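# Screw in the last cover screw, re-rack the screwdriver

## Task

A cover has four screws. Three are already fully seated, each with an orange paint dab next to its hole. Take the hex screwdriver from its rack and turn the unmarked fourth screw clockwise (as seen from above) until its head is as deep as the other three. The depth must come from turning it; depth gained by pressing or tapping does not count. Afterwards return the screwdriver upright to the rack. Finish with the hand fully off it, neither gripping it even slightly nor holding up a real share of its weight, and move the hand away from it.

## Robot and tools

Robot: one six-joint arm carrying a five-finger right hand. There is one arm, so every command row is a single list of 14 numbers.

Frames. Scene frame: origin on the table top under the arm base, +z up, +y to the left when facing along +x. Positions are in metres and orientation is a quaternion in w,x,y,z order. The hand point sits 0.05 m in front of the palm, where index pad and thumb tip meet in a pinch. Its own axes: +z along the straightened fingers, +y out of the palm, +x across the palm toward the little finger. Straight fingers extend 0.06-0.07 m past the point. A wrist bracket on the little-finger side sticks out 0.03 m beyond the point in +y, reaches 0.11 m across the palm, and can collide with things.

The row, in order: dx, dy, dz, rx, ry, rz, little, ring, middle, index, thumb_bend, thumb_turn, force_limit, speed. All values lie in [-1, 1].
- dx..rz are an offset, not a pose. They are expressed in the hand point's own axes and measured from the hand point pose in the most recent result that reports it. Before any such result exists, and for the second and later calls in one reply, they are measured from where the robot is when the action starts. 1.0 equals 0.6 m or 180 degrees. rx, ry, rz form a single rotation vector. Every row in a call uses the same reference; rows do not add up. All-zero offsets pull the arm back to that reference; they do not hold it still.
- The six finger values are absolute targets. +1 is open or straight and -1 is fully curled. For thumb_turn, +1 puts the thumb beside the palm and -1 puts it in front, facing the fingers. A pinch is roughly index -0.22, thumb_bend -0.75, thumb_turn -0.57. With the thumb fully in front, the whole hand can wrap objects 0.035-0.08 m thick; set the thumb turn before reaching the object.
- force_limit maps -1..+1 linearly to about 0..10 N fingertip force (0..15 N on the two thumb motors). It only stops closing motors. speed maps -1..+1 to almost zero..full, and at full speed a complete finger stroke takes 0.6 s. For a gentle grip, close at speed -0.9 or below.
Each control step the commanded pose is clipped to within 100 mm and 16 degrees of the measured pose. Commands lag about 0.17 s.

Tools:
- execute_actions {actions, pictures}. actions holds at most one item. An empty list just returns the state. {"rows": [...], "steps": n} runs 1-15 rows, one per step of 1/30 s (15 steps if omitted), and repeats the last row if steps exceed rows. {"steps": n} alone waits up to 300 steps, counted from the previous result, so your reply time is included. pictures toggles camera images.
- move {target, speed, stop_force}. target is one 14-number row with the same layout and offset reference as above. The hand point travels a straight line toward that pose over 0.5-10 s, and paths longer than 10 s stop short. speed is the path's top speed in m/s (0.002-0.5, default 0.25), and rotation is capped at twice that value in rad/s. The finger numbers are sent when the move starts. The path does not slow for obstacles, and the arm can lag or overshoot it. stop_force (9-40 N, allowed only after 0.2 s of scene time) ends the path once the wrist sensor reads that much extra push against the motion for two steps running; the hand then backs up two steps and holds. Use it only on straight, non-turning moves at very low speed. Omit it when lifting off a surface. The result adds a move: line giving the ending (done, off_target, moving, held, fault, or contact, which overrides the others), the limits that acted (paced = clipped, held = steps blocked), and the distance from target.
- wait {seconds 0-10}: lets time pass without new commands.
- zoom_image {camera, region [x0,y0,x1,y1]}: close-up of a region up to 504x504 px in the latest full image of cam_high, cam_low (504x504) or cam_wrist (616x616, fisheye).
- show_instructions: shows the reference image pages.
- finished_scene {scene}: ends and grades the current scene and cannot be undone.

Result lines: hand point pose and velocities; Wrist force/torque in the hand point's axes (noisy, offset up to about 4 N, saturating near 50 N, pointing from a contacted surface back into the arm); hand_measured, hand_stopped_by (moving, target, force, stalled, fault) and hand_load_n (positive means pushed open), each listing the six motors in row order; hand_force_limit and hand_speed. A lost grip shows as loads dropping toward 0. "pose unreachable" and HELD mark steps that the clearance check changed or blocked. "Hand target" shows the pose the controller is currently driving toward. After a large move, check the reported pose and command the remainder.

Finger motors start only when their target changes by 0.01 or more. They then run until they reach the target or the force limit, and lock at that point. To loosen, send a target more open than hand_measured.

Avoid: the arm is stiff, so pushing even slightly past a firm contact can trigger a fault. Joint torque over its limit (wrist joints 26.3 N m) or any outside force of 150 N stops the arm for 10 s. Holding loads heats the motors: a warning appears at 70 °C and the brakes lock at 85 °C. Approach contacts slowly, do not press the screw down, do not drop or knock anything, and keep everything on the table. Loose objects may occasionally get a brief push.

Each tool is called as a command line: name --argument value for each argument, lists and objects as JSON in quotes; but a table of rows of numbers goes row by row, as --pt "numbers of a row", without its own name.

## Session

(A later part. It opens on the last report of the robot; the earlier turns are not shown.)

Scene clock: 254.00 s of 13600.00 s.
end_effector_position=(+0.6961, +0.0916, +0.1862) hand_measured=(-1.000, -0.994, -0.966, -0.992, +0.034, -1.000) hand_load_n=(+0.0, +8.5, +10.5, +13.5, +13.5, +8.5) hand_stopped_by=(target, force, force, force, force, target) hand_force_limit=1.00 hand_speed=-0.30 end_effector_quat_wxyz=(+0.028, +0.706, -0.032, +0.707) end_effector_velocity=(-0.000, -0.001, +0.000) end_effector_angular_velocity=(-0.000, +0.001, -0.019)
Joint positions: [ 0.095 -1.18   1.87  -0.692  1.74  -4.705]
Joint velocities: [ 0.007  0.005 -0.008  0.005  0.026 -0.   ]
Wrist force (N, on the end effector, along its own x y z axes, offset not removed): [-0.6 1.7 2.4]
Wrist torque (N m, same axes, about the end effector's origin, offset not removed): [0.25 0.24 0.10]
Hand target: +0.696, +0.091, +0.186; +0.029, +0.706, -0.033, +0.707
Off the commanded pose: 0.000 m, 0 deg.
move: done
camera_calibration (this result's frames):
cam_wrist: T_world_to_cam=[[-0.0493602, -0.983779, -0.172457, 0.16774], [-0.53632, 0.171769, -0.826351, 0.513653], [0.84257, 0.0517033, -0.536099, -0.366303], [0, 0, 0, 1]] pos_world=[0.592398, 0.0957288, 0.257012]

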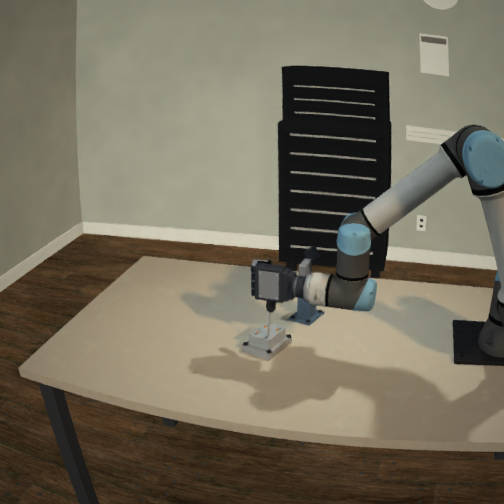

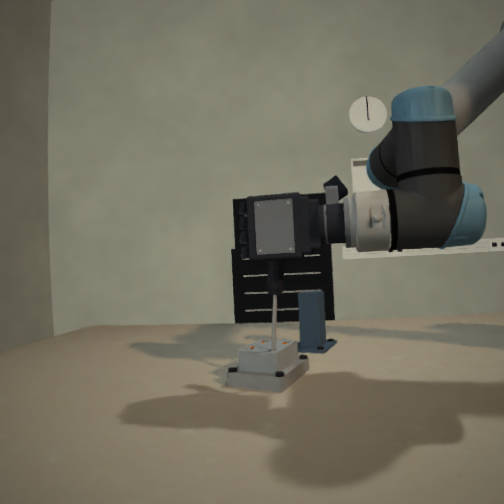

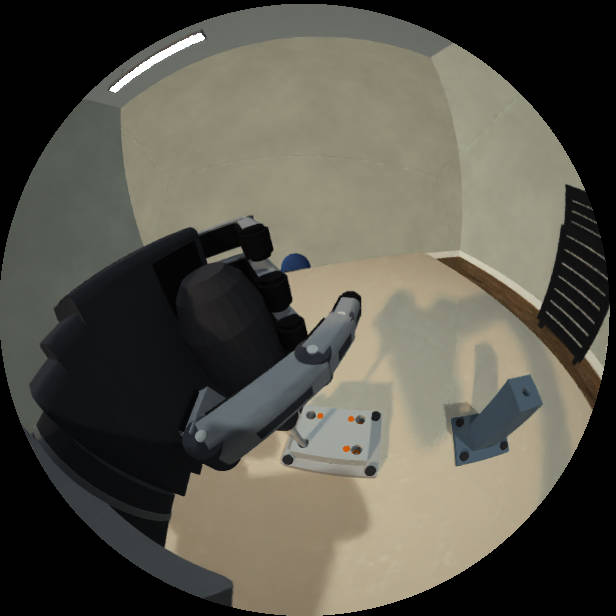

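execute_actions --actions '[{"rows":[[-0.0005,0,0.0005,0,0,0,-0.72,-0.72,-0.72,-0.72,0.35,-1,1,0.5]],"steps":7}]' --pictures false

move --target '[0,-0.0364,0.0188,0.153,0,0,-0.72,-0.72,-0.72,-0.72,0.35,-1,1,0.5]'

move --target '[0,-0.0364,0.0188,0.153,0,0,-0.72,-0.72,-0.72,-0.72,0.35,-1,1,0.5]'

execute_actions --actions '[{"rows":[[0,0,0,0,0,0,-1,-1,-1,-1,0.35,-1,1,-0.3]],"steps":11}]' --pictures false

execute_actions --actions '[{"rows":[[0,0,0,0,0,0,-1,-1,-1,-1,-1,-1,1,-0.3]],"steps":15}]' --pictures false

move --target '[0,0.0236,-0.0335,-0.153,0,0,-1,-1,-1,-1,-1,-1,1,-0.3]'

move --target '[0,0.0236,-0.0335,-0.153,0,0,-1,-1,-1,-1,-1,-1,1,-0.3]'

execute_actions --actions '[{"rows":[[0,0,0.0005,0,0,0,-0.72,-0.72,-0.72,-0.72,0.35,-1,1,0.5]],"steps":7}]' --pictures false

move --target '[0,-0.0364,0.0188,0.153,0,0,-0.72,-0.72,-0.72,-0.72,0.35,-1,1,0.5]'

move --target '[0,-0.0364,0.0188,0.153,0,0,-0.72,-0.72,-0.72,-0.72,0.35,-1,1,0.5]'

execute_actions --actions '[{"rows":[[0,0,0,0,0,0,-1,-1,-1,-1,0.35,-1,1,-0.3]],"steps":11}]' --pictures false

execute_actions --actions '[{"rows":[[0,0,0,0,0,0,-1,-1,-1,-1,-1,-1,1,-0.3]],"steps":15}]' --pictures false

move --target '[0,0.0236,-0.0335,-0.153,0,0,-1,-1,-1,-1,-1,-1,1,-0.3]'

move --target '[0,0.0236,-0.0335,-0.153,0,0,-1,-1,-1,-1,-1,-1,1,-0.3]'

zoom_image --camera "cam_low" --region '[230,240,330,370]'

Scene clock: 257.93 s of 13600.00 s.
end_effector_position=(+0.6964, +0.0917, +0.1861) hand_measured=(-0.722, -0.722, -0.720, -0.722, +0.232, -1.000) hand_load_n=(+0.0, +0.0, +0.0, +0.0, +0.0, +0.0) hand_stopped_by=(moving, moving, moving, moving, moving, target) hand_force_limit=1.00 hand_speed=0.50 end_effector_quat_wxyz=(+0.028, +0.706, -0.032, +0.707) end_effector_velocity=(+0.001, -0.001, +0.001) end_effector_angular_velocity=(+0.000, -0.004, +0.002)
Joint positions: [ 0.096 -1.179  1.869 -0.692  1.741 -4.705]
Joint velocities: [-0.003  0.001  0.    -0.005 -0.006 -0.   ]
Wrist force (N, on the end effector, along its own x y z axes, offset not removed): [-0.1 2.0 1.8]
Wrist torque (N m, same axes, about the end effector's origin, offset not removed): [0.24 -0.02 0.11]
Hand target: +0.696, +0.092, +0.186; +0.028, +0.706, -0.032, +0.707
Off the commanded pose: 0.000 m, 0 deg.
Steps of this call (steps 1 to 90: nothing new was sent; then 0.70 s passed at rest; steps 91 to 97: all 7 steps of this action). Readings (end_effector_position | what the end effector reports):
91: (+0.6961, +0.0915, +0.1862) | hand_measured=(-1.000, -0.994, -0.966, -0.992, +0.034, -1.000) hand_load_n=(+0.0, +8.5, +10.5, +13.5, +13.5, +8.5) hand_stopped_by=(moving, moving, moving, moving, moving, target) hand_force_limit=1.00 hand_speed=0.50
92: (+0.6962, +0.0915, +0.1861) | hand_measured=(-1.000, -0.994, -0.966, -0.992, +0.034, -1.000) hand_load_n=(+0.0, +8.5, +10.5, +13.5, +13.5, +8.5) hand_stopped_by=(moving, moving, moving, moving, moving, target) hand_force_limit=1.00 hand_speed=0.50
94: (+0.6963, +0.0917, +0.1861) | hand_measured=(-0.926, -0.920, -0.900, -0.918, +0.078, -1.000) hand_load_n=(+0.0, +0.0, -11.5, +0.0, +7.5, +5.5) hand_stopped_by=(moving, moving, moving, moving, moving, target) hand_force_limit=1.00 hand_speed=0.50
97: the state above

Scene clock: 259.73 s of 13600.00 s.
end_effector_position=(+0.7093, +0.1123, +0.1861) hand_measured=(-0.720, -0.720, -0.720, -0.720, +0.350, -1.000) hand_load_n=(+0.0, +0.0, +0.0, +0.0, +0.0, +0.0) hand_stopped_by=(target, target, target, target, target, target) hand_force_limit=1.00 hand_speed=0.50 end_effector_quat_wxyz=(-0.140, +0.693, +0.136, +0.694) end_effector_velocity=(+0.001, +0.001, +0.000) end_effector_angular_velocity=(+0.000, +0.000, +0.016)
Joint positions: [-0.128 -1.224  1.941 -0.722  1.039 -4.704]
Joint velocities: [-0.008  0.002 -0.003  0.001 -0.024  0.   ]
Wrist force (N, on the end effector, along its own x y z axes, offset not removed): [-0.2 2.3 -0.1]
Wrist torque (N m, same axes, about the end effector's origin, offset not removed): [0.47 0.11 0.10]
Hand target: +0.709, +0.112, +0.186; -0.141, +0.692, +0.137, +0.694
Off the commanded pose: 0.000 m, 0 deg.
move: done
camera_calibration (this result's frames):
cam_wrist: T_world_to_cam=[[0.409551, -0.896121, -0.170984, -0.146889], [-0.552864, -0.094712, -0.827871, 0.559005], [0.725678, 0.433587, -0.534223, -0.338827], [0, 0, 0, 1]] pos_world=[0.615092, 0.0682255, 0.256659]

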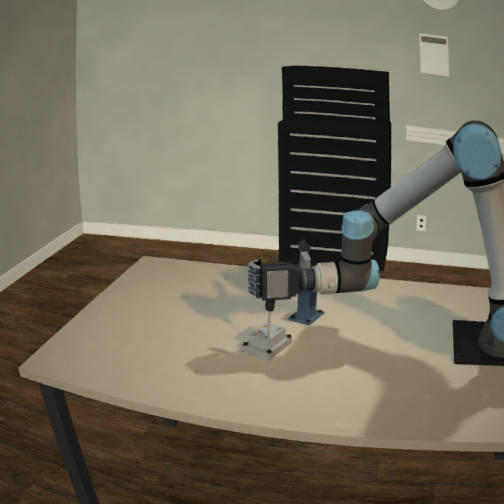

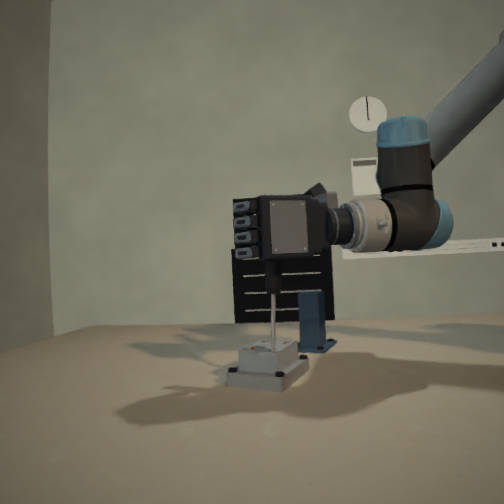

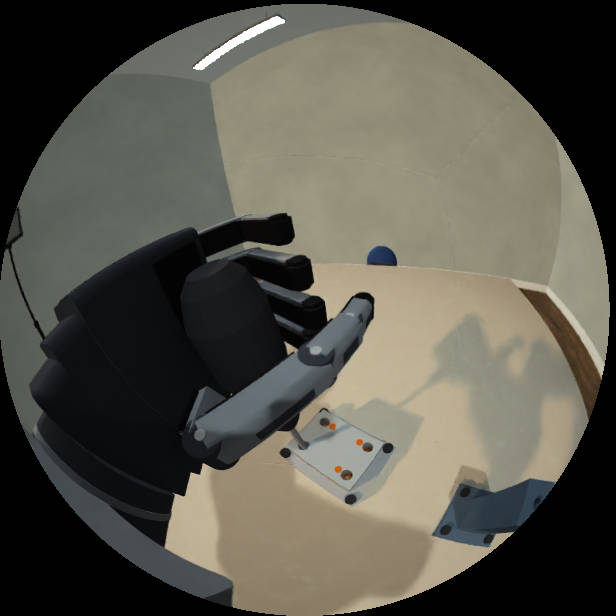

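Scene clock: 261.27 s of 13600.00 s.
end_effector_position=(+0.7111, +0.1365, +0.1861) hand_measured=(-0.720, -0.720, -0.720, -0.720, +0.350, -1.000) hand_load_n=(+0.0, +0.0, +0.0, +0.0, +0.0, +0.0) hand_stopped_by=(target, target, target, target, target, target) hand_force_limit=1.00 hand_speed=0.50 end_effector_quat_wxyz=(-0.300, +0.640, +0.297, +0.642) end_effector_velocity=(+0.001, +0.001, +0.000) end_effector_angular_velocity=(-0.001, -0.000, +0.015)
Joint positions: [-0.291 -1.139  1.812 -0.69   0.397 -4.693]
Joint velocities: [-0.002  0.006 -0.01   0.006 -0.017 -0.002]
Wrist force (N, on the end effector, along its own x y z axes, offset not removed): [0.0 2.1 1.5]
Wrist torque (N m, same axes, about the end effector's origin, offset not removed): [0.32 0.00 0.10]
Hand target: +0.711, +0.137, +0.186; -0.301, +0.639, +0.298, +0.642
Off the commanded pose: 0.000 m, 0 deg.
move: done
camera_calibration (this result's frames):
cam_wrist: T_world_to_cam=[[0.776639, -0.606806, -0.169173, -0.426758], [-0.445177, -0.338675, -0.828925, 0.519273], [0.445702, 0.719087, -0.533164, -0.190761], [0, 0, 0, 1]] pos_world=[0.647627, 0.0540794, 0.256537]

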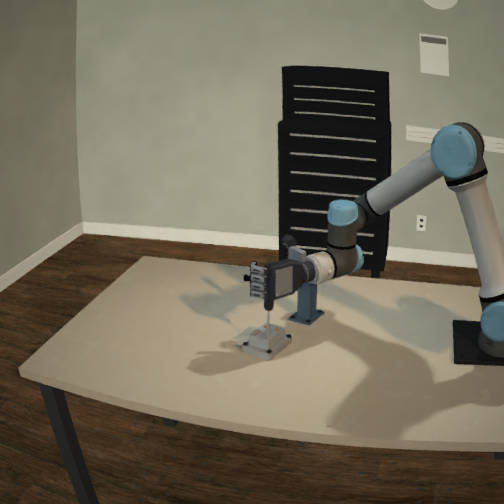

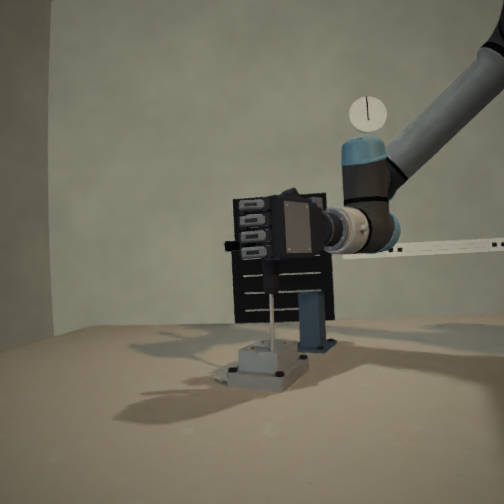

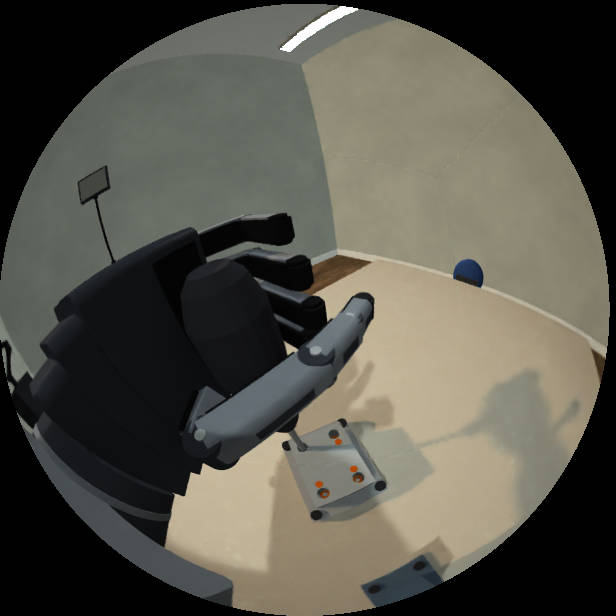

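Scene clock: 261.63 s of 13600.00 s.
end_effector_position=(+0.7112, +0.1365, +0.1861) hand_measured=(-1.000, -0.994, -0.968, -0.994, +0.352, -1.000) hand_load_n=(+0.0, +11.0, +10.5, +11.0, +2.0, +1.0) hand_stopped_by=(moving, force, force, force, target, target) hand_force_limit=1.00 hand_speed=-0.30 end_effector_quat_wxyz=(-0.300, +0.640, +0.297, +0.642) end_effector_velocity=(+0.000, +0.000, +0.001) end_effector_angular_velocity=(-0.000, -0.001, -0.001)
Joint positions: [-0.291 -1.139  1.812 -0.69   0.397 -4.693]
Joint velocities: [ 0.001 -0.001 -0.     0.001  0.001 -0.   ]
Wrist force (N, on the end effector, along its own x y z axes, offset not removed): [0.3 1.4 0.2]
Wrist torque (N m, same axes, about the end effector's origin, offset not removed): [0.36 0.06 0.13]
Hand target: +0.711, +0.137, +0.186; -0.300, +0.640, +0.297, +0.642
Off the commanded pose: 0.000 m, 0 deg.
Steps of this call (steps 1 to 11: all 11 steps of this action). Readings (end_effector_position | what the end effector reports):
1: (+0.7111, +0.1366, +0.1861) | hand_measured=(-0.720, -0.720, -0.720, -0.720, +0.350, -1.000) hand_load_n=(+0.0, +0.0, +0.0, +0.0, +0.0, +0.0) hand_stopped_by=(moving, moving, moving, moving, target, target) hand_force_limit=1.00 hand_speed=-0.30
2: (+0.7111, +0.1366, +0.1861) | hand_measured=(-0.720, -0.720, -0.720, -0.720, +0.350, -1.000) hand_load_n=(+0.0, +0.0, +0.0, +0.0, +0.0, +0.0) hand_stopped_by=(moving, moving, moving, moving, target, target) hand_force_limit=1.00 hand_speed=-0.30
4: (+0.7111, +0.1366, +0.1861) | hand_measured=(-0.756, -0.756, -0.756, -0.756, +0.350, -1.000) hand_load_n=(+0.0, +0.0, +0.0, +0.0, +0.0, +0.0) hand_stopped_by=(moving, moving, moving, moving, target, target) hand_force_limit=1.00 hand_speed=-0.30
8: (+0.7112, +0.1365, +0.1861) | hand_measured=(-0.910, -0.910, -0.910, -0.910, +0.350, -1.000) hand_load_n=(+0.0, +0.0, +0.0, +0.0, +0.0, +0.0) hand_stopped_by=(moving, moving, moving, moving, target, target) hand_force_limit=1.00 hand_speed=-0.30
11: the state above

Scene clock: 262.13 s of 13600.00 s.
end_effector_position=(+0.7112, +0.1365, +0.1862) hand_measured=(-1.000, -0.992, -0.966, -0.992, +0.072, -1.000) hand_load_n=(+0.0, +10.0, +9.5, +10.0, +13.0, +5.0) hand_stopped_by=(target, force, force, force, moving, target) hand_force_limit=1.00 hand_speed=-0.30 end_effector_quat_wxyz=(-0.300, +0.640, +0.297, +0.642) end_effector_velocity=(-0.000, +0.000, -0.001) end_effector_angular_velocity=(+0.000, +0.001, -0.000)
Joint positions: [-0.291 -1.139  1.812 -0.69   0.397 -4.693]
Joint velocities: [ 0.001  0.     0.001 -0.     0.001 -0.   ]
Wrist force (N, on the end effector, along its own x y z axes, offset not removed): [0.6 2.7 -0.1]
Wrist torque (N m, same axes, about the end effector's origin, offset not removed): [0.34 -0.08 -0.12]
Hand target: +0.711, +0.136, +0.186; -0.300, +0.640, +0.297, +0.642
Off the commanded pose: 0.000 m, 0 deg.
Steps of this call (steps 1 to 15: all 15 steps of this action). Readings (end_effector_position | what the end effector reports):
1: (+0.7112, +0.1365, +0.1862) | hand_measured=(-1.000, -0.994, -0.968, -0.994, +0.352, -1.000) hand_load_n=(+0.0, +11.0, +11.0, +11.0, +2.0, +1.5) hand_stopped_by=(moving, force, force, force, moving, target) hand_force_limit=1.00 hand_speed=-0.30
2: (+0.7112, +0.1365, +0.1862) | hand_measured=(-1.000, -0.992, -0.966, -0.992, +0.352, -1.000) hand_load_n=(+0.0, +10.5, +10.0, +10.5, +2.5, +1.5) hand_stopped_by=(moving, force, force, force, moving, target) hand_force_limit=1.00 hand_speed=-0.30
4: (+0.7112, +0.1365, +0.1862) | hand_measured=(-1.000, -0.992, -0.966, -0.992, +0.330, -1.000) hand_load_n=(+0.0, +10.5, +10.0, +10.5, +3.0, +1.5) hand_stopped_by=(target, force, force, force, moving, target) hand_force_limit=1.00 hand_speed=-0.30
8: (+0.7112, +0.1365, +0.1862) | hand_measured=(-1.000, -0.992, -0.966, -0.992, +0.236, -1.000) hand_load_n=(+0.0, +10.5, +10.0, +10.5, +6.0, +3.0) hand_stopped_by=(target, force, force, force, moving, target) hand_force_limit=1.00 hand_speed=-0.30
15: the state above

Scene clock: 263.93 s of 13600.00 s.
end_effector_position=(+0.7091, +0.1121, +0.1860) hand_measured=(-1.000, -0.992, -0.966, -0.992, +0.034, -1.000) hand_load_n=(+0.0, +9.5, +10.0, +12.5, +14.0, +6.5) hand_stopped_by=(target, force, force, force, force, target) hand_force_limit=1.00 hand_speed=-0.30 end_effector_quat_wxyz=(-0.140, +0.693, +0.136, +0.694) end_effector_velocity=(+0.001, -0.001, +0.000) end_effector_angular_velocity=(-0.000, -0.000, -0.017)
Joint positions: [-0.128 -1.224  1.941 -0.722  1.038 -4.703]
Joint velocities: [ 0.007  0.001 -0.002  0.     0.025 -0.   ]
Wrist force (N, on the end effector, along its own x y z axes, offset not removed): [4.0 2.0 0.0]
Wrist torque (N m, same axes, about the end effector's origin, offset not removed): [0.30 -0.26 0.25]
Hand target: +0.709, +0.112, +0.186; -0.140, +0.693, +0.136, +0.694
Off the commanded pose: 0.000 m, 0 deg.
move: done
camera_calibration (this result's frames):
cam_wrist: T_world_to_cam=[[0.409626, -0.896031, -0.171278, -0.14693], [-0.552934, -0.0945326, -0.827845, 0.558896], [0.725583, 0.433812, -0.534168, -0.338646], [0, 0, 0, 1]] pos_world=[0.614934, 0.068089, 0.25662]

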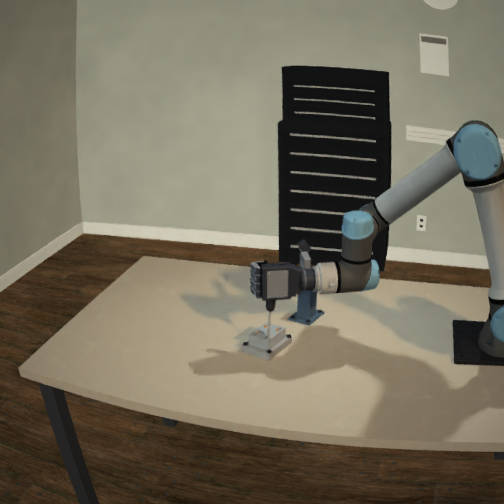

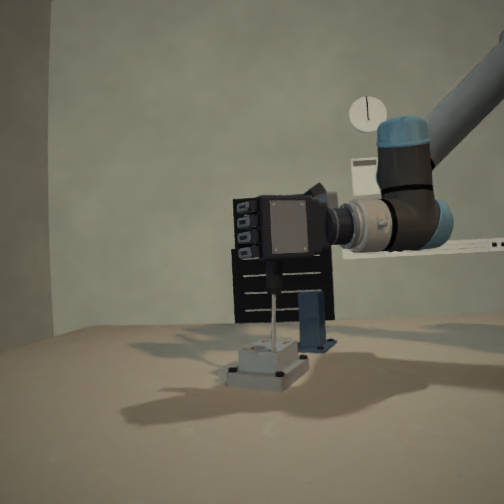

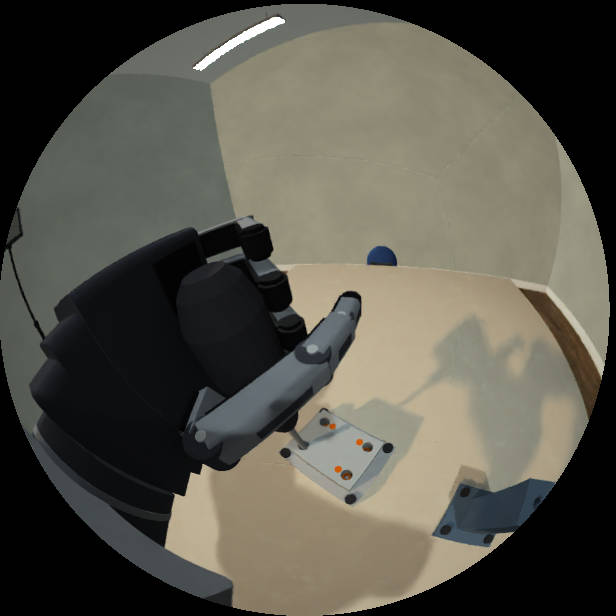

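Scene clock: 265.47 s of 13600.00 s.
end_effector_position=(+0.6961, +0.0915, +0.1859) hand_measured=(-1.000, -0.992, -0.966, -0.992, +0.034, -1.000) hand_load_n=(+0.0, +8.5, +10.5, +13.5, +13.5, +8.5) hand_stopped_by=(target, force, force, force, force, target) hand_force_limit=1.00 hand_speed=-0.30 end_effector_quat_wxyz=(+0.028, +0.706, -0.032, +0.707) end_effector_velocity=(+0.000, -0.001, +0.000) end_effector_angular_velocity=(-0.000, +0.000, -0.017)
Joint positions: [ 0.095 -1.179  1.871 -0.693  1.74  -4.705]
Joint velocities: [ 0.007  0.005 -0.009  0.004  0.025 -0.   ]
Wrist force (N, on the end effector, along its own x y z axes, offset not removed): [1.1 1.6 1.7]
Wrist torque (N m, same axes, about the end effector's origin, offset not removed): [0.31 0.05 0.26]
Hand target: +0.696, +0.091, +0.186; +0.028, +0.706, -0.033, +0.707
Off the commanded pose: 0.000 m, 0 deg.
move: done
camera_calibration (this result's frames):
cam_wrist: T_world_to_cam=[[-0.0492189, -0.983742, -0.172709, 0.167596], [-0.536204, 0.171913, -0.826397, 0.513349], [0.842652, 0.051933, -0.535948, -0.366527], [0, 0, 0, 1]] pos_world=[0.592364, 0.0956544, 0.256736]

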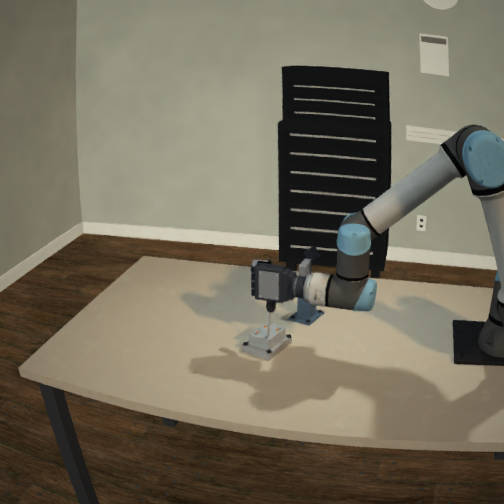

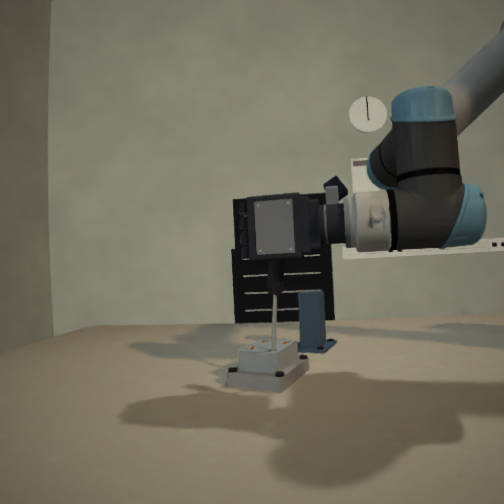

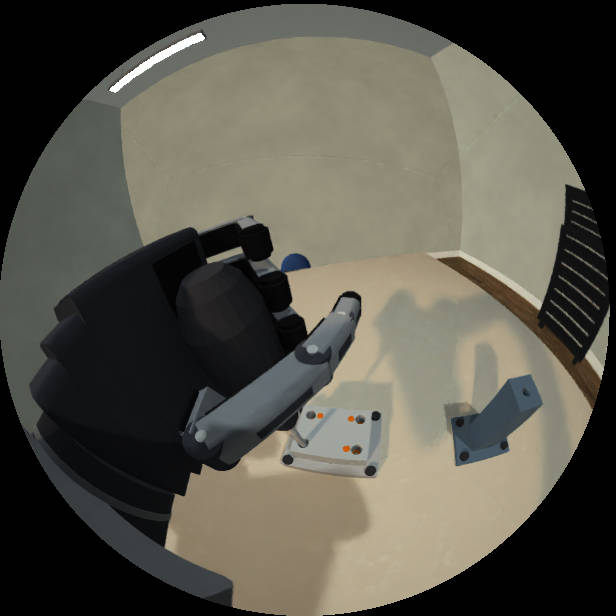

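Scene clock: 265.70 s of 13600.00 s.
end_effector_position=(+0.6963, +0.0916, +0.1859) hand_measured=(-0.722, -0.722, -0.720, -0.722, +0.232, -1.000) hand_load_n=(+0.0, +0.0, +0.0, +0.0, +0.0, +0.0) hand_stopped_by=(moving, moving, moving, moving, moving, target) hand_force_limit=1.00 hand_speed=0.50 end_effector_quat_wxyz=(+0.028, +0.706, -0.032, +0.707) end_effector_velocity=(+0.001, +0.001, -0.000) end_effector_angular_velocity=(+0.000, +0.000, +0.005)
Joint positions: [ 0.095 -1.179  1.87  -0.693  1.74  -4.705]
Joint velocities: [ 0.001  0.001 -0.001  0.    -0.004  0.   ]
Wrist force (N, on the end effector, along its own x y z axes, offset not removed): [-0.4 3.0 -0.2]
Wrist torque (N m, same axes, about the end effector's origin, offset not removed): [0.59 0.12 0.10]
Hand target: +0.696, +0.091, +0.186; +0.028, +0.706, -0.032, +0.707
Off the commanded pose: 0.000 m, 0 deg.
Steps of this call (steps 1 to 7: all 7 steps of this action). Readings (end_effector_position | what the end effector reports):
1: (+0.6961, +0.0915, +0.1859) | hand_measured=(-1.000, -0.992, -0.966, -0.992, +0.034, -1.000) hand_load_n=(+0.0, +8.5, +10.5, +13.5, +13.5, +8.5) hand_stopped_by=(moving, moving, moving, moving, moving, target) hand_force_limit=1.00 hand_speed=0.50
2: (+0.6961, +0.0915, +0.1859) | hand_measured=(-1.000, -0.992, -0.966, -0.992, +0.034, -1.000) hand_load_n=(+0.0, +8.5, +10.5, +13.5, +13.5, +8.5) hand_stopped_by=(moving, moving, moving, moving, moving, target) hand_force_limit=1.00 hand_speed=0.50
4: (+0.6962, +0.0915, +0.1859) | hand_measured=(-0.926, -0.920, -0.900, -0.918, +0.078, -1.000) hand_load_n=(+0.0, +0.0, -11.5, +0.0, +7.5, +5.5) hand_stopped_by=(moving, moving, moving, moving, moving, target) hand_force_limit=1.00 hand_speed=0.50
7: the state above

Scene clock: 267.50 s of 13600.00 s.
end_effector_position=(+0.7092, +0.1123, +0.1861) hand_measured=(-0.720, -0.720, -0.720, -0.720, +0.350, -1.000) hand_load_n=(+0.0, +0.0, +0.0, +0.0, +0.0, +0.0) hand_stopped_by=(target, target, target, target, target, target) hand_force_limit=1.00 hand_speed=0.50 end_effector_quat_wxyz=(-0.140, +0.692, +0.136, +0.694) end_effector_velocity=(+0.001, +0.000, -0.000) end_effector_angular_velocity=(+0.000, +0.001, +0.016)
Joint positions: [-0.128 -1.224  1.941 -0.723  1.038 -4.703]
Joint velocities: [-0.008  0.002 -0.003  0.002 -0.024  0.   ]
Wrist force (N, on the end effector, along its own x y z axes, offset not removed): [-0.3 1.0 1.1]
Wrist torque (N m, same axes, about the end effector's origin, offset not removed): [0.15 0.05 0.02]
Hand target: +0.709, +0.112, +0.186; -0.141, +0.692, +0.137, +0.694
Off the commanded pose: 0.000 m, 0 deg.
move: done
camera_calibration (this result's frames):
cam_wrist: T_world_to_cam=[[0.40977, -0.895984, -0.171177, -0.146995], [-0.552785, -0.0946355, -0.827933, 0.55889], [0.725615, 0.433886, -0.534065, -0.338803], [0, 0, 0, 1]] pos_world=[0.615021, 0.0681873, 0.256618]

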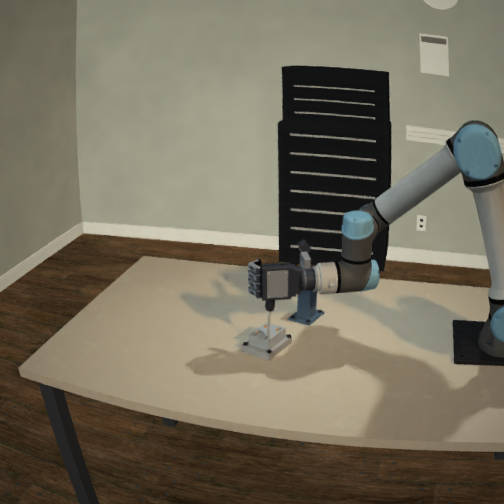

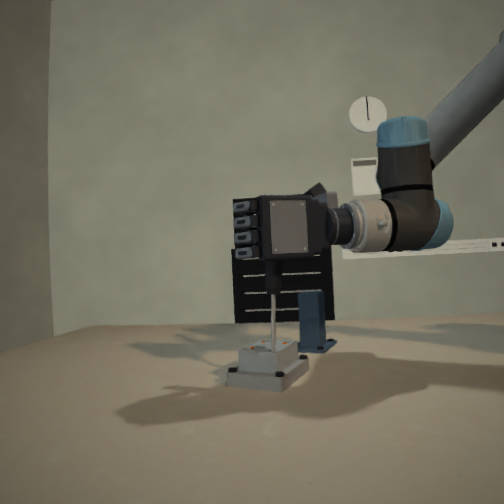

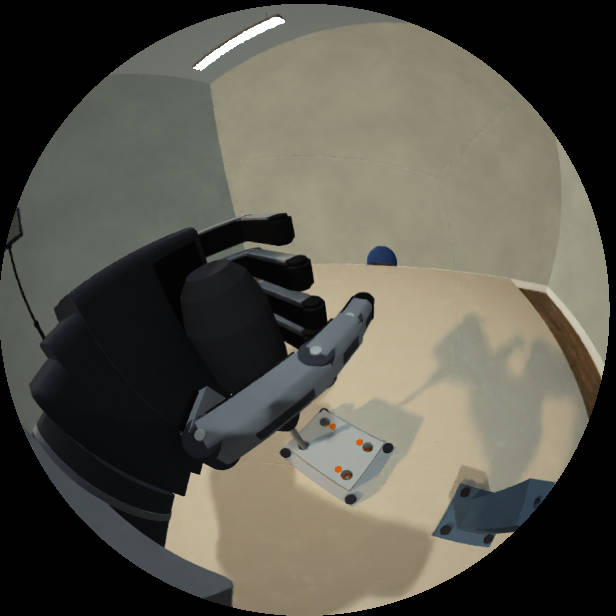

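Scene clock: 269.03 s of 13600.00 s.
end_effector_position=(+0.7110, +0.1365, +0.1861) hand_measured=(-0.720, -0.720, -0.720, -0.720, +0.350, -1.000) hand_load_n=(+0.0, +0.0, +0.0, +0.0, +0.0, +0.0) hand_stopped_by=(target, target, target, target, target, target) hand_force_limit=1.00 hand_speed=0.50 end_effector_quat_wxyz=(-0.301, +0.640, +0.297, +0.642) end_effector_velocity=(+0.001, +0.000, +0.000) end_effector_angular_velocity=(-0.000, +0.001, +0.015)
Joint positions: [-0.291 -1.139  1.812 -0.691  0.397 -4.692]
Joint velocities: [-0.003  0.006 -0.01   0.005 -0.018  0.   ]
Wrist force (N, on the end effector, along its own x y z axes, offset not removed): [0.3 3.2 2.2]
Wrist torque (N m, same axes, about the end effector's origin, offset not removed): [0.45 -0.10 0.15]
Hand target: +0.711, +0.137, +0.186; -0.301, +0.639, +0.298, +0.642
Off the commanded pose: 0.000 m, 0 deg.
move: done
camera_calibration (this result's frames):
cam_wrist: T_world_to_cam=[[0.776792, -0.606586, -0.169253, -0.426821], [-0.445033, -0.338584, -0.82904, 0.51913], [0.445578, 0.719315, -0.53296, -0.190715], [0, 0, 0, 1]] pos_world=[0.647559, 0.0540492, 0.256496]

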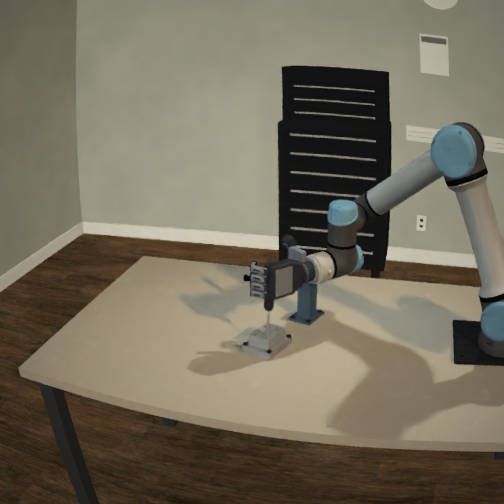

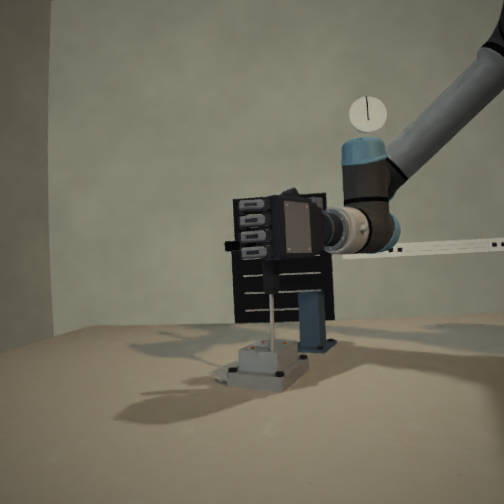

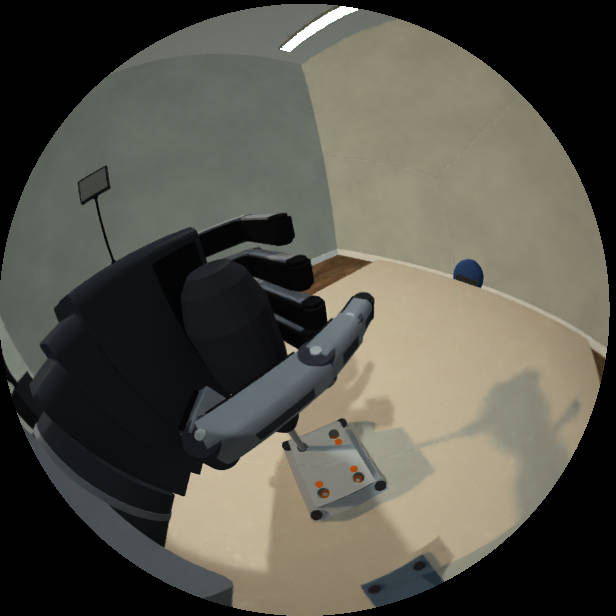

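Scene clock: 269.40 s of 13600.00 s.
end_effector_position=(+0.7111, +0.1365, +0.1861) hand_measured=(-1.000, -0.994, -0.968, -0.994, +0.352, -1.000) hand_load_n=(+0.0, +11.0, +10.5, +11.0, +2.0, +1.0) hand_stopped_by=(moving, force, force, force, target, target) hand_force_limit=1.00 hand_speed=-0.30 end_effector_quat_wxyz=(-0.301, +0.640, +0.297, +0.642) end_effector_velocity=(+0.000, +0.000, +0.001) end_effector_angular_velocity=(-0.000, -0.001, -0.000)
Joint positions: [-0.291 -1.139  1.812 -0.691  0.397 -4.692]
Joint velocities: [ 0.    -0.    -0.001  0.     0.001  0.   ]
Wrist force (N, on the end effector, along its own x y z axes, offset not removed): [0.6 1.0 1.5]
Wrist torque (N m, same axes, about the end effector's origin, offset not removed): [0.21 0.01 0.10]
Hand target: +0.711, +0.137, +0.186; -0.301, +0.640, +0.297, +0.642
Off the commanded pose: 0.000 m, 0 deg.
Steps of this call (steps 1 to 11: all 11 steps of this action). Readings (end_effector_position | what the end effector reports):
1: (+0.7110, +0.1366, +0.1861) | hand_measured=(-0.720, -0.720, -0.720, -0.720, +0.350, -1.000) hand_load_n=(+0.0, +0.0, +0.0, +0.0, +0.0, +0.0) hand_stopped_by=(moving, moving, moving, moving, target, target) hand_force_limit=1.00 hand_speed=-0.30
2: (+0.7111, +0.1366, +0.1861) | hand_measured=(-0.720, -0.720, -0.720, -0.720, +0.350, -1.000) hand_load_n=(+0.0, +0.0, +0.0, +0.0, +0.0, +0.0) hand_stopped_by=(moving, moving, moving, moving, target, target) hand_force_limit=1.00 hand_speed=-0.30
4: (+0.7111, +0.1366, +0.1861) | hand_measured=(-0.756, -0.756, -0.756, -0.756, +0.350, -1.000) hand_load_n=(+0.0, +0.0, +0.0, +0.0, +0.0, +0.0) hand_stopped_by=(moving, moving, moving, moving, target, target) hand_force_limit=1.00 hand_speed=-0.30
8: (+0.7111, +0.1365, +0.1861) | hand_measured=(-0.910, -0.910, -0.910, -0.910, +0.350, -1.000) hand_load_n=(+0.0, +0.0, +0.0, +0.0, +0.0, +0.0) hand_stopped_by=(moving, moving, moving, moving, target, target) hand_force_limit=1.00 hand_speed=-0.30
11: the state above

Scene clock: 269.90 s of 13600.00 s.
end_effector_position=(+0.7111, +0.1365, +0.1861) hand_measured=(-1.000, -0.994, -0.966, -0.992, +0.072, -1.000) hand_load_n=(+0.0, +10.5, +9.5, +10.0, +13.0, +5.0) hand_stopped_by=(target, force, force, force, moving, target) hand_force_limit=1.00 hand_speed=-0.30 end_effector_quat_wxyz=(-0.301, +0.640, +0.297, +0.642) end_effector_velocity=(-0.000, +0.000, +0.000) end_effector_angular_velocity=(-0.000, -0.001, +0.002)
Joint positions: [-0.291 -1.139  1.812 -0.691  0.397 -4.692]
Joint velocities: [ 0.    -0.    -0.    -0.    -0.001  0.   ]
Wrist force (N, on the end effector, along its own x y z axes, offset not removed): [3.0 3.0 -1.0]
Wrist torque (N m, same axes, about the end effector's origin, offset not removed): [0.45 -0.42 0.02]
Hand target: +0.711, +0.136, +0.186; -0.301, +0.640, +0.297, +0.642
Off the commanded pose: 0.000 m, 0 deg.
Steps of this call (steps 1 to 15: all 15 steps of this action). Readings (end_effector_position | what the end effector reports):
1: (+0.7111, +0.1365, +0.1861) | hand_measured=(-1.000, -0.994, -0.968, -0.992, +0.352, -1.000) hand_load_n=(+0.0, +11.0, +11.0, +11.0, +2.5, +1.5) hand_stopped_by=(moving, force, force, force, moving, target) hand_force_limit=1.00 hand_speed=-0.30
2: (+0.7111, +0.1365, +0.1861) | hand_measured=(-1.000, -0.994, -0.966, -0.992, +0.352, -1.000) hand_load_n=(+0.0, +10.5, +10.0, +10.5, +2.5, +1.5) hand_stopped_by=(moving, force, force, force, moving, target) hand_force_limit=1.00 hand_speed=-0.30
4: (+0.7111, +0.1365, +0.1861) | hand_measured=(-1.000, -0.994, -0.966, -0.992, +0.330, -1.000) hand_load_n=(+0.0, +10.5, +10.0, +10.5, +3.0, +1.5) hand_stopped_by=(target, force, force, force, moving, target) hand_force_limit=1.00 hand_speed=-0.30
8: (+0.7111, +0.1365, +0.1861) | hand_measured=(-1.000, -0.994, -0.966, -0.992, +0.236, -1.000) hand_load_n=(+0.0, +10.5, +10.0, +10.5, +6.0, +3.0) hand_stopped_by=(target, force, force, force, moving, target) hand_force_limit=1.00 hand_speed=-0.30
15: the state above

Scene clock: 271.70 s of 13600.00 s.
end_effector_position=(+0.7090, +0.1121, +0.1860) hand_measured=(-1.000, -0.994, -0.966, -0.992, +0.034, -1.000) hand_load_n=(+0.0, +9.5, +10.0, +12.5, +14.0, +6.5) hand_stopped_by=(target, force, force, force, force, target) hand_force_limit=1.00 hand_speed=-0.30 end_effector_quat_wxyz=(-0.141, +0.693, +0.136, +0.694) end_effector_velocity=(+0.001, -0.001, -0.000) end_effector_angular_velocity=(+0.000, +0.000, -0.017)
Joint positions: [-0.128 -1.224  1.941 -0.723  1.038 -4.703]
Joint velocities: [ 0.008  0.002 -0.003  0.001  0.025 -0.   ]
Wrist force (N, on the end effector, along its own x y z axes, offset not removed): [3.8 3.3 0.8]
Wrist torque (N m, same axes, about the end effector's origin, offset not removed): [0.50 -0.36 0.13]
Hand target: +0.709, +0.112, +0.186; -0.140, +0.693, +0.136, +0.694
Off the commanded pose: 0.000 m, 0 deg.
move: done
camera_calibration (this result's frames):
cam_wrist: T_world_to_cam=[[0.409842, -0.89589, -0.171493, -0.147031], [-0.552868, -0.0944423, -0.8279, 0.558786], [0.725511, 0.434121, -0.534015, -0.338616], [0, 0, 0, 1]] pos_world=[0.614864, 0.06805, 0.256578]

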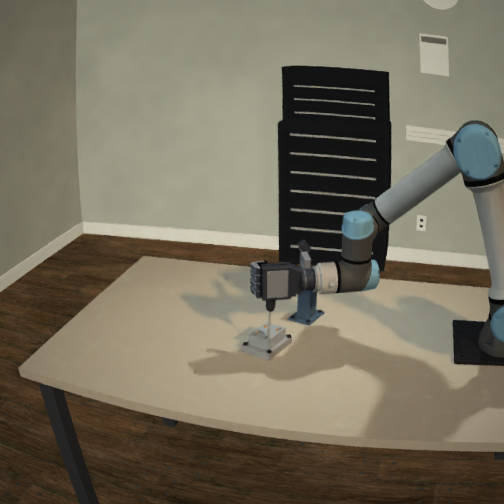

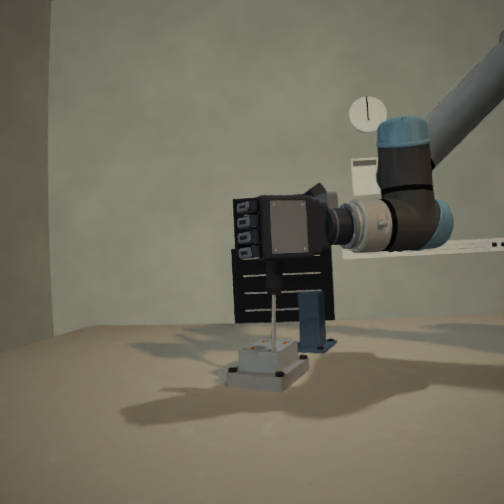

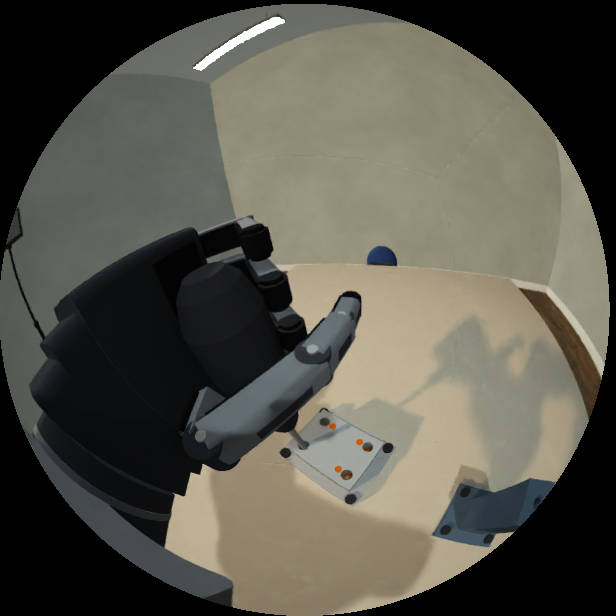

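Scene clock: 273.23 s of 13600.00 s.
end_effector_position=(+0.6960, +0.0915, +0.1859) hand_measured=(-1.000, -0.994, -0.966, -0.992, +0.034, -1.000) hand_load_n=(+0.0, +8.5, +10.5, +13.5, +13.0, +8.5) hand_stopped_by=(target, force, force, force, force, target) hand_force_limit=1.00 hand_speed=-0.30 end_effector_quat_wxyz=(+0.027, +0.706, -0.032, +0.707) end_effector_velocity=(+0.000, -0.001, -0.000) end_effector_angular_velocity=(-0.000, +0.001, -0.016)
Joint positions: [ 0.095 -1.179  1.871 -0.693  1.739 -4.704]
Joint velocities: [ 0.007  0.005 -0.008  0.004  0.023 -0.   ]
Wrist force (N, on the end effector, along its own x y z axes, offset not removed): [0.6 1.5 3.3]
Wrist torque (N m, same axes, about the end effector's origin, offset not removed): [0.22 0.14 0.18]
Hand target: +0.696, +0.091, +0.186; +0.028, +0.706, -0.033, +0.707
Off the commanded pose: 0.000 m, 0 deg.
move: done
camera_calibration (this result's frames):
cam_wrist: T_world_to_cam=[[-0.0489805, -0.983708, -0.172972, 0.167465], [-0.536198, 0.172006, -0.826381, 0.513271], [0.84267, 0.0522707, -0.535888, -0.366538], [0, 0, 0, 1]] pos_world=[0.592288, 0.0956105, 0.256701]

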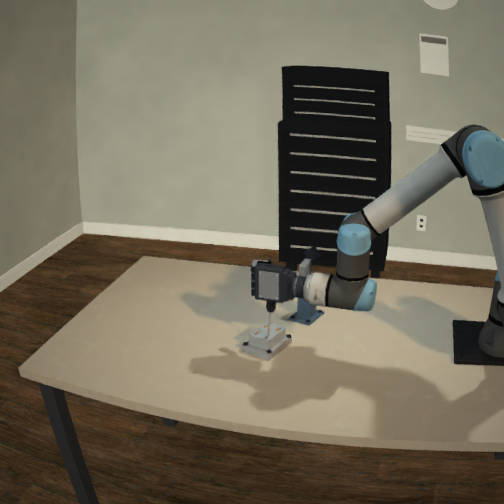

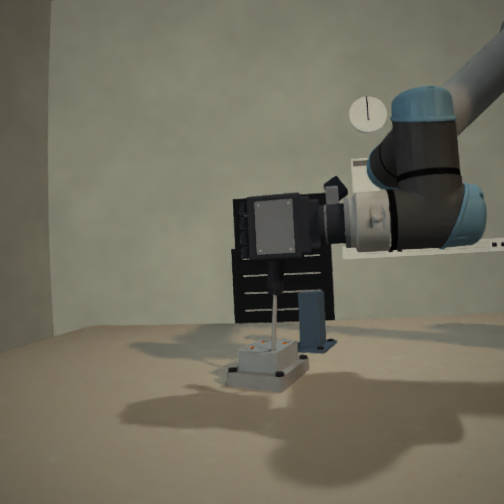

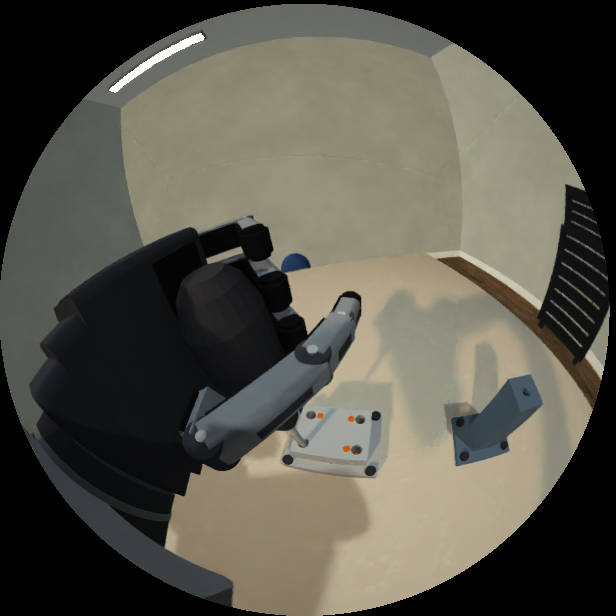

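Region (230, 240, 330, 370) of cam_low's 504x504 image, scaled by 3.877, with more detail than that image has; it fills the left 388 columns of this view, and the rest is white.

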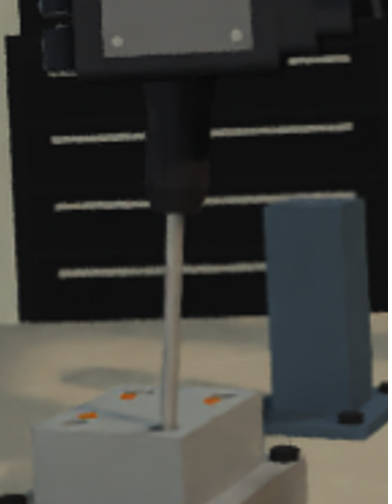

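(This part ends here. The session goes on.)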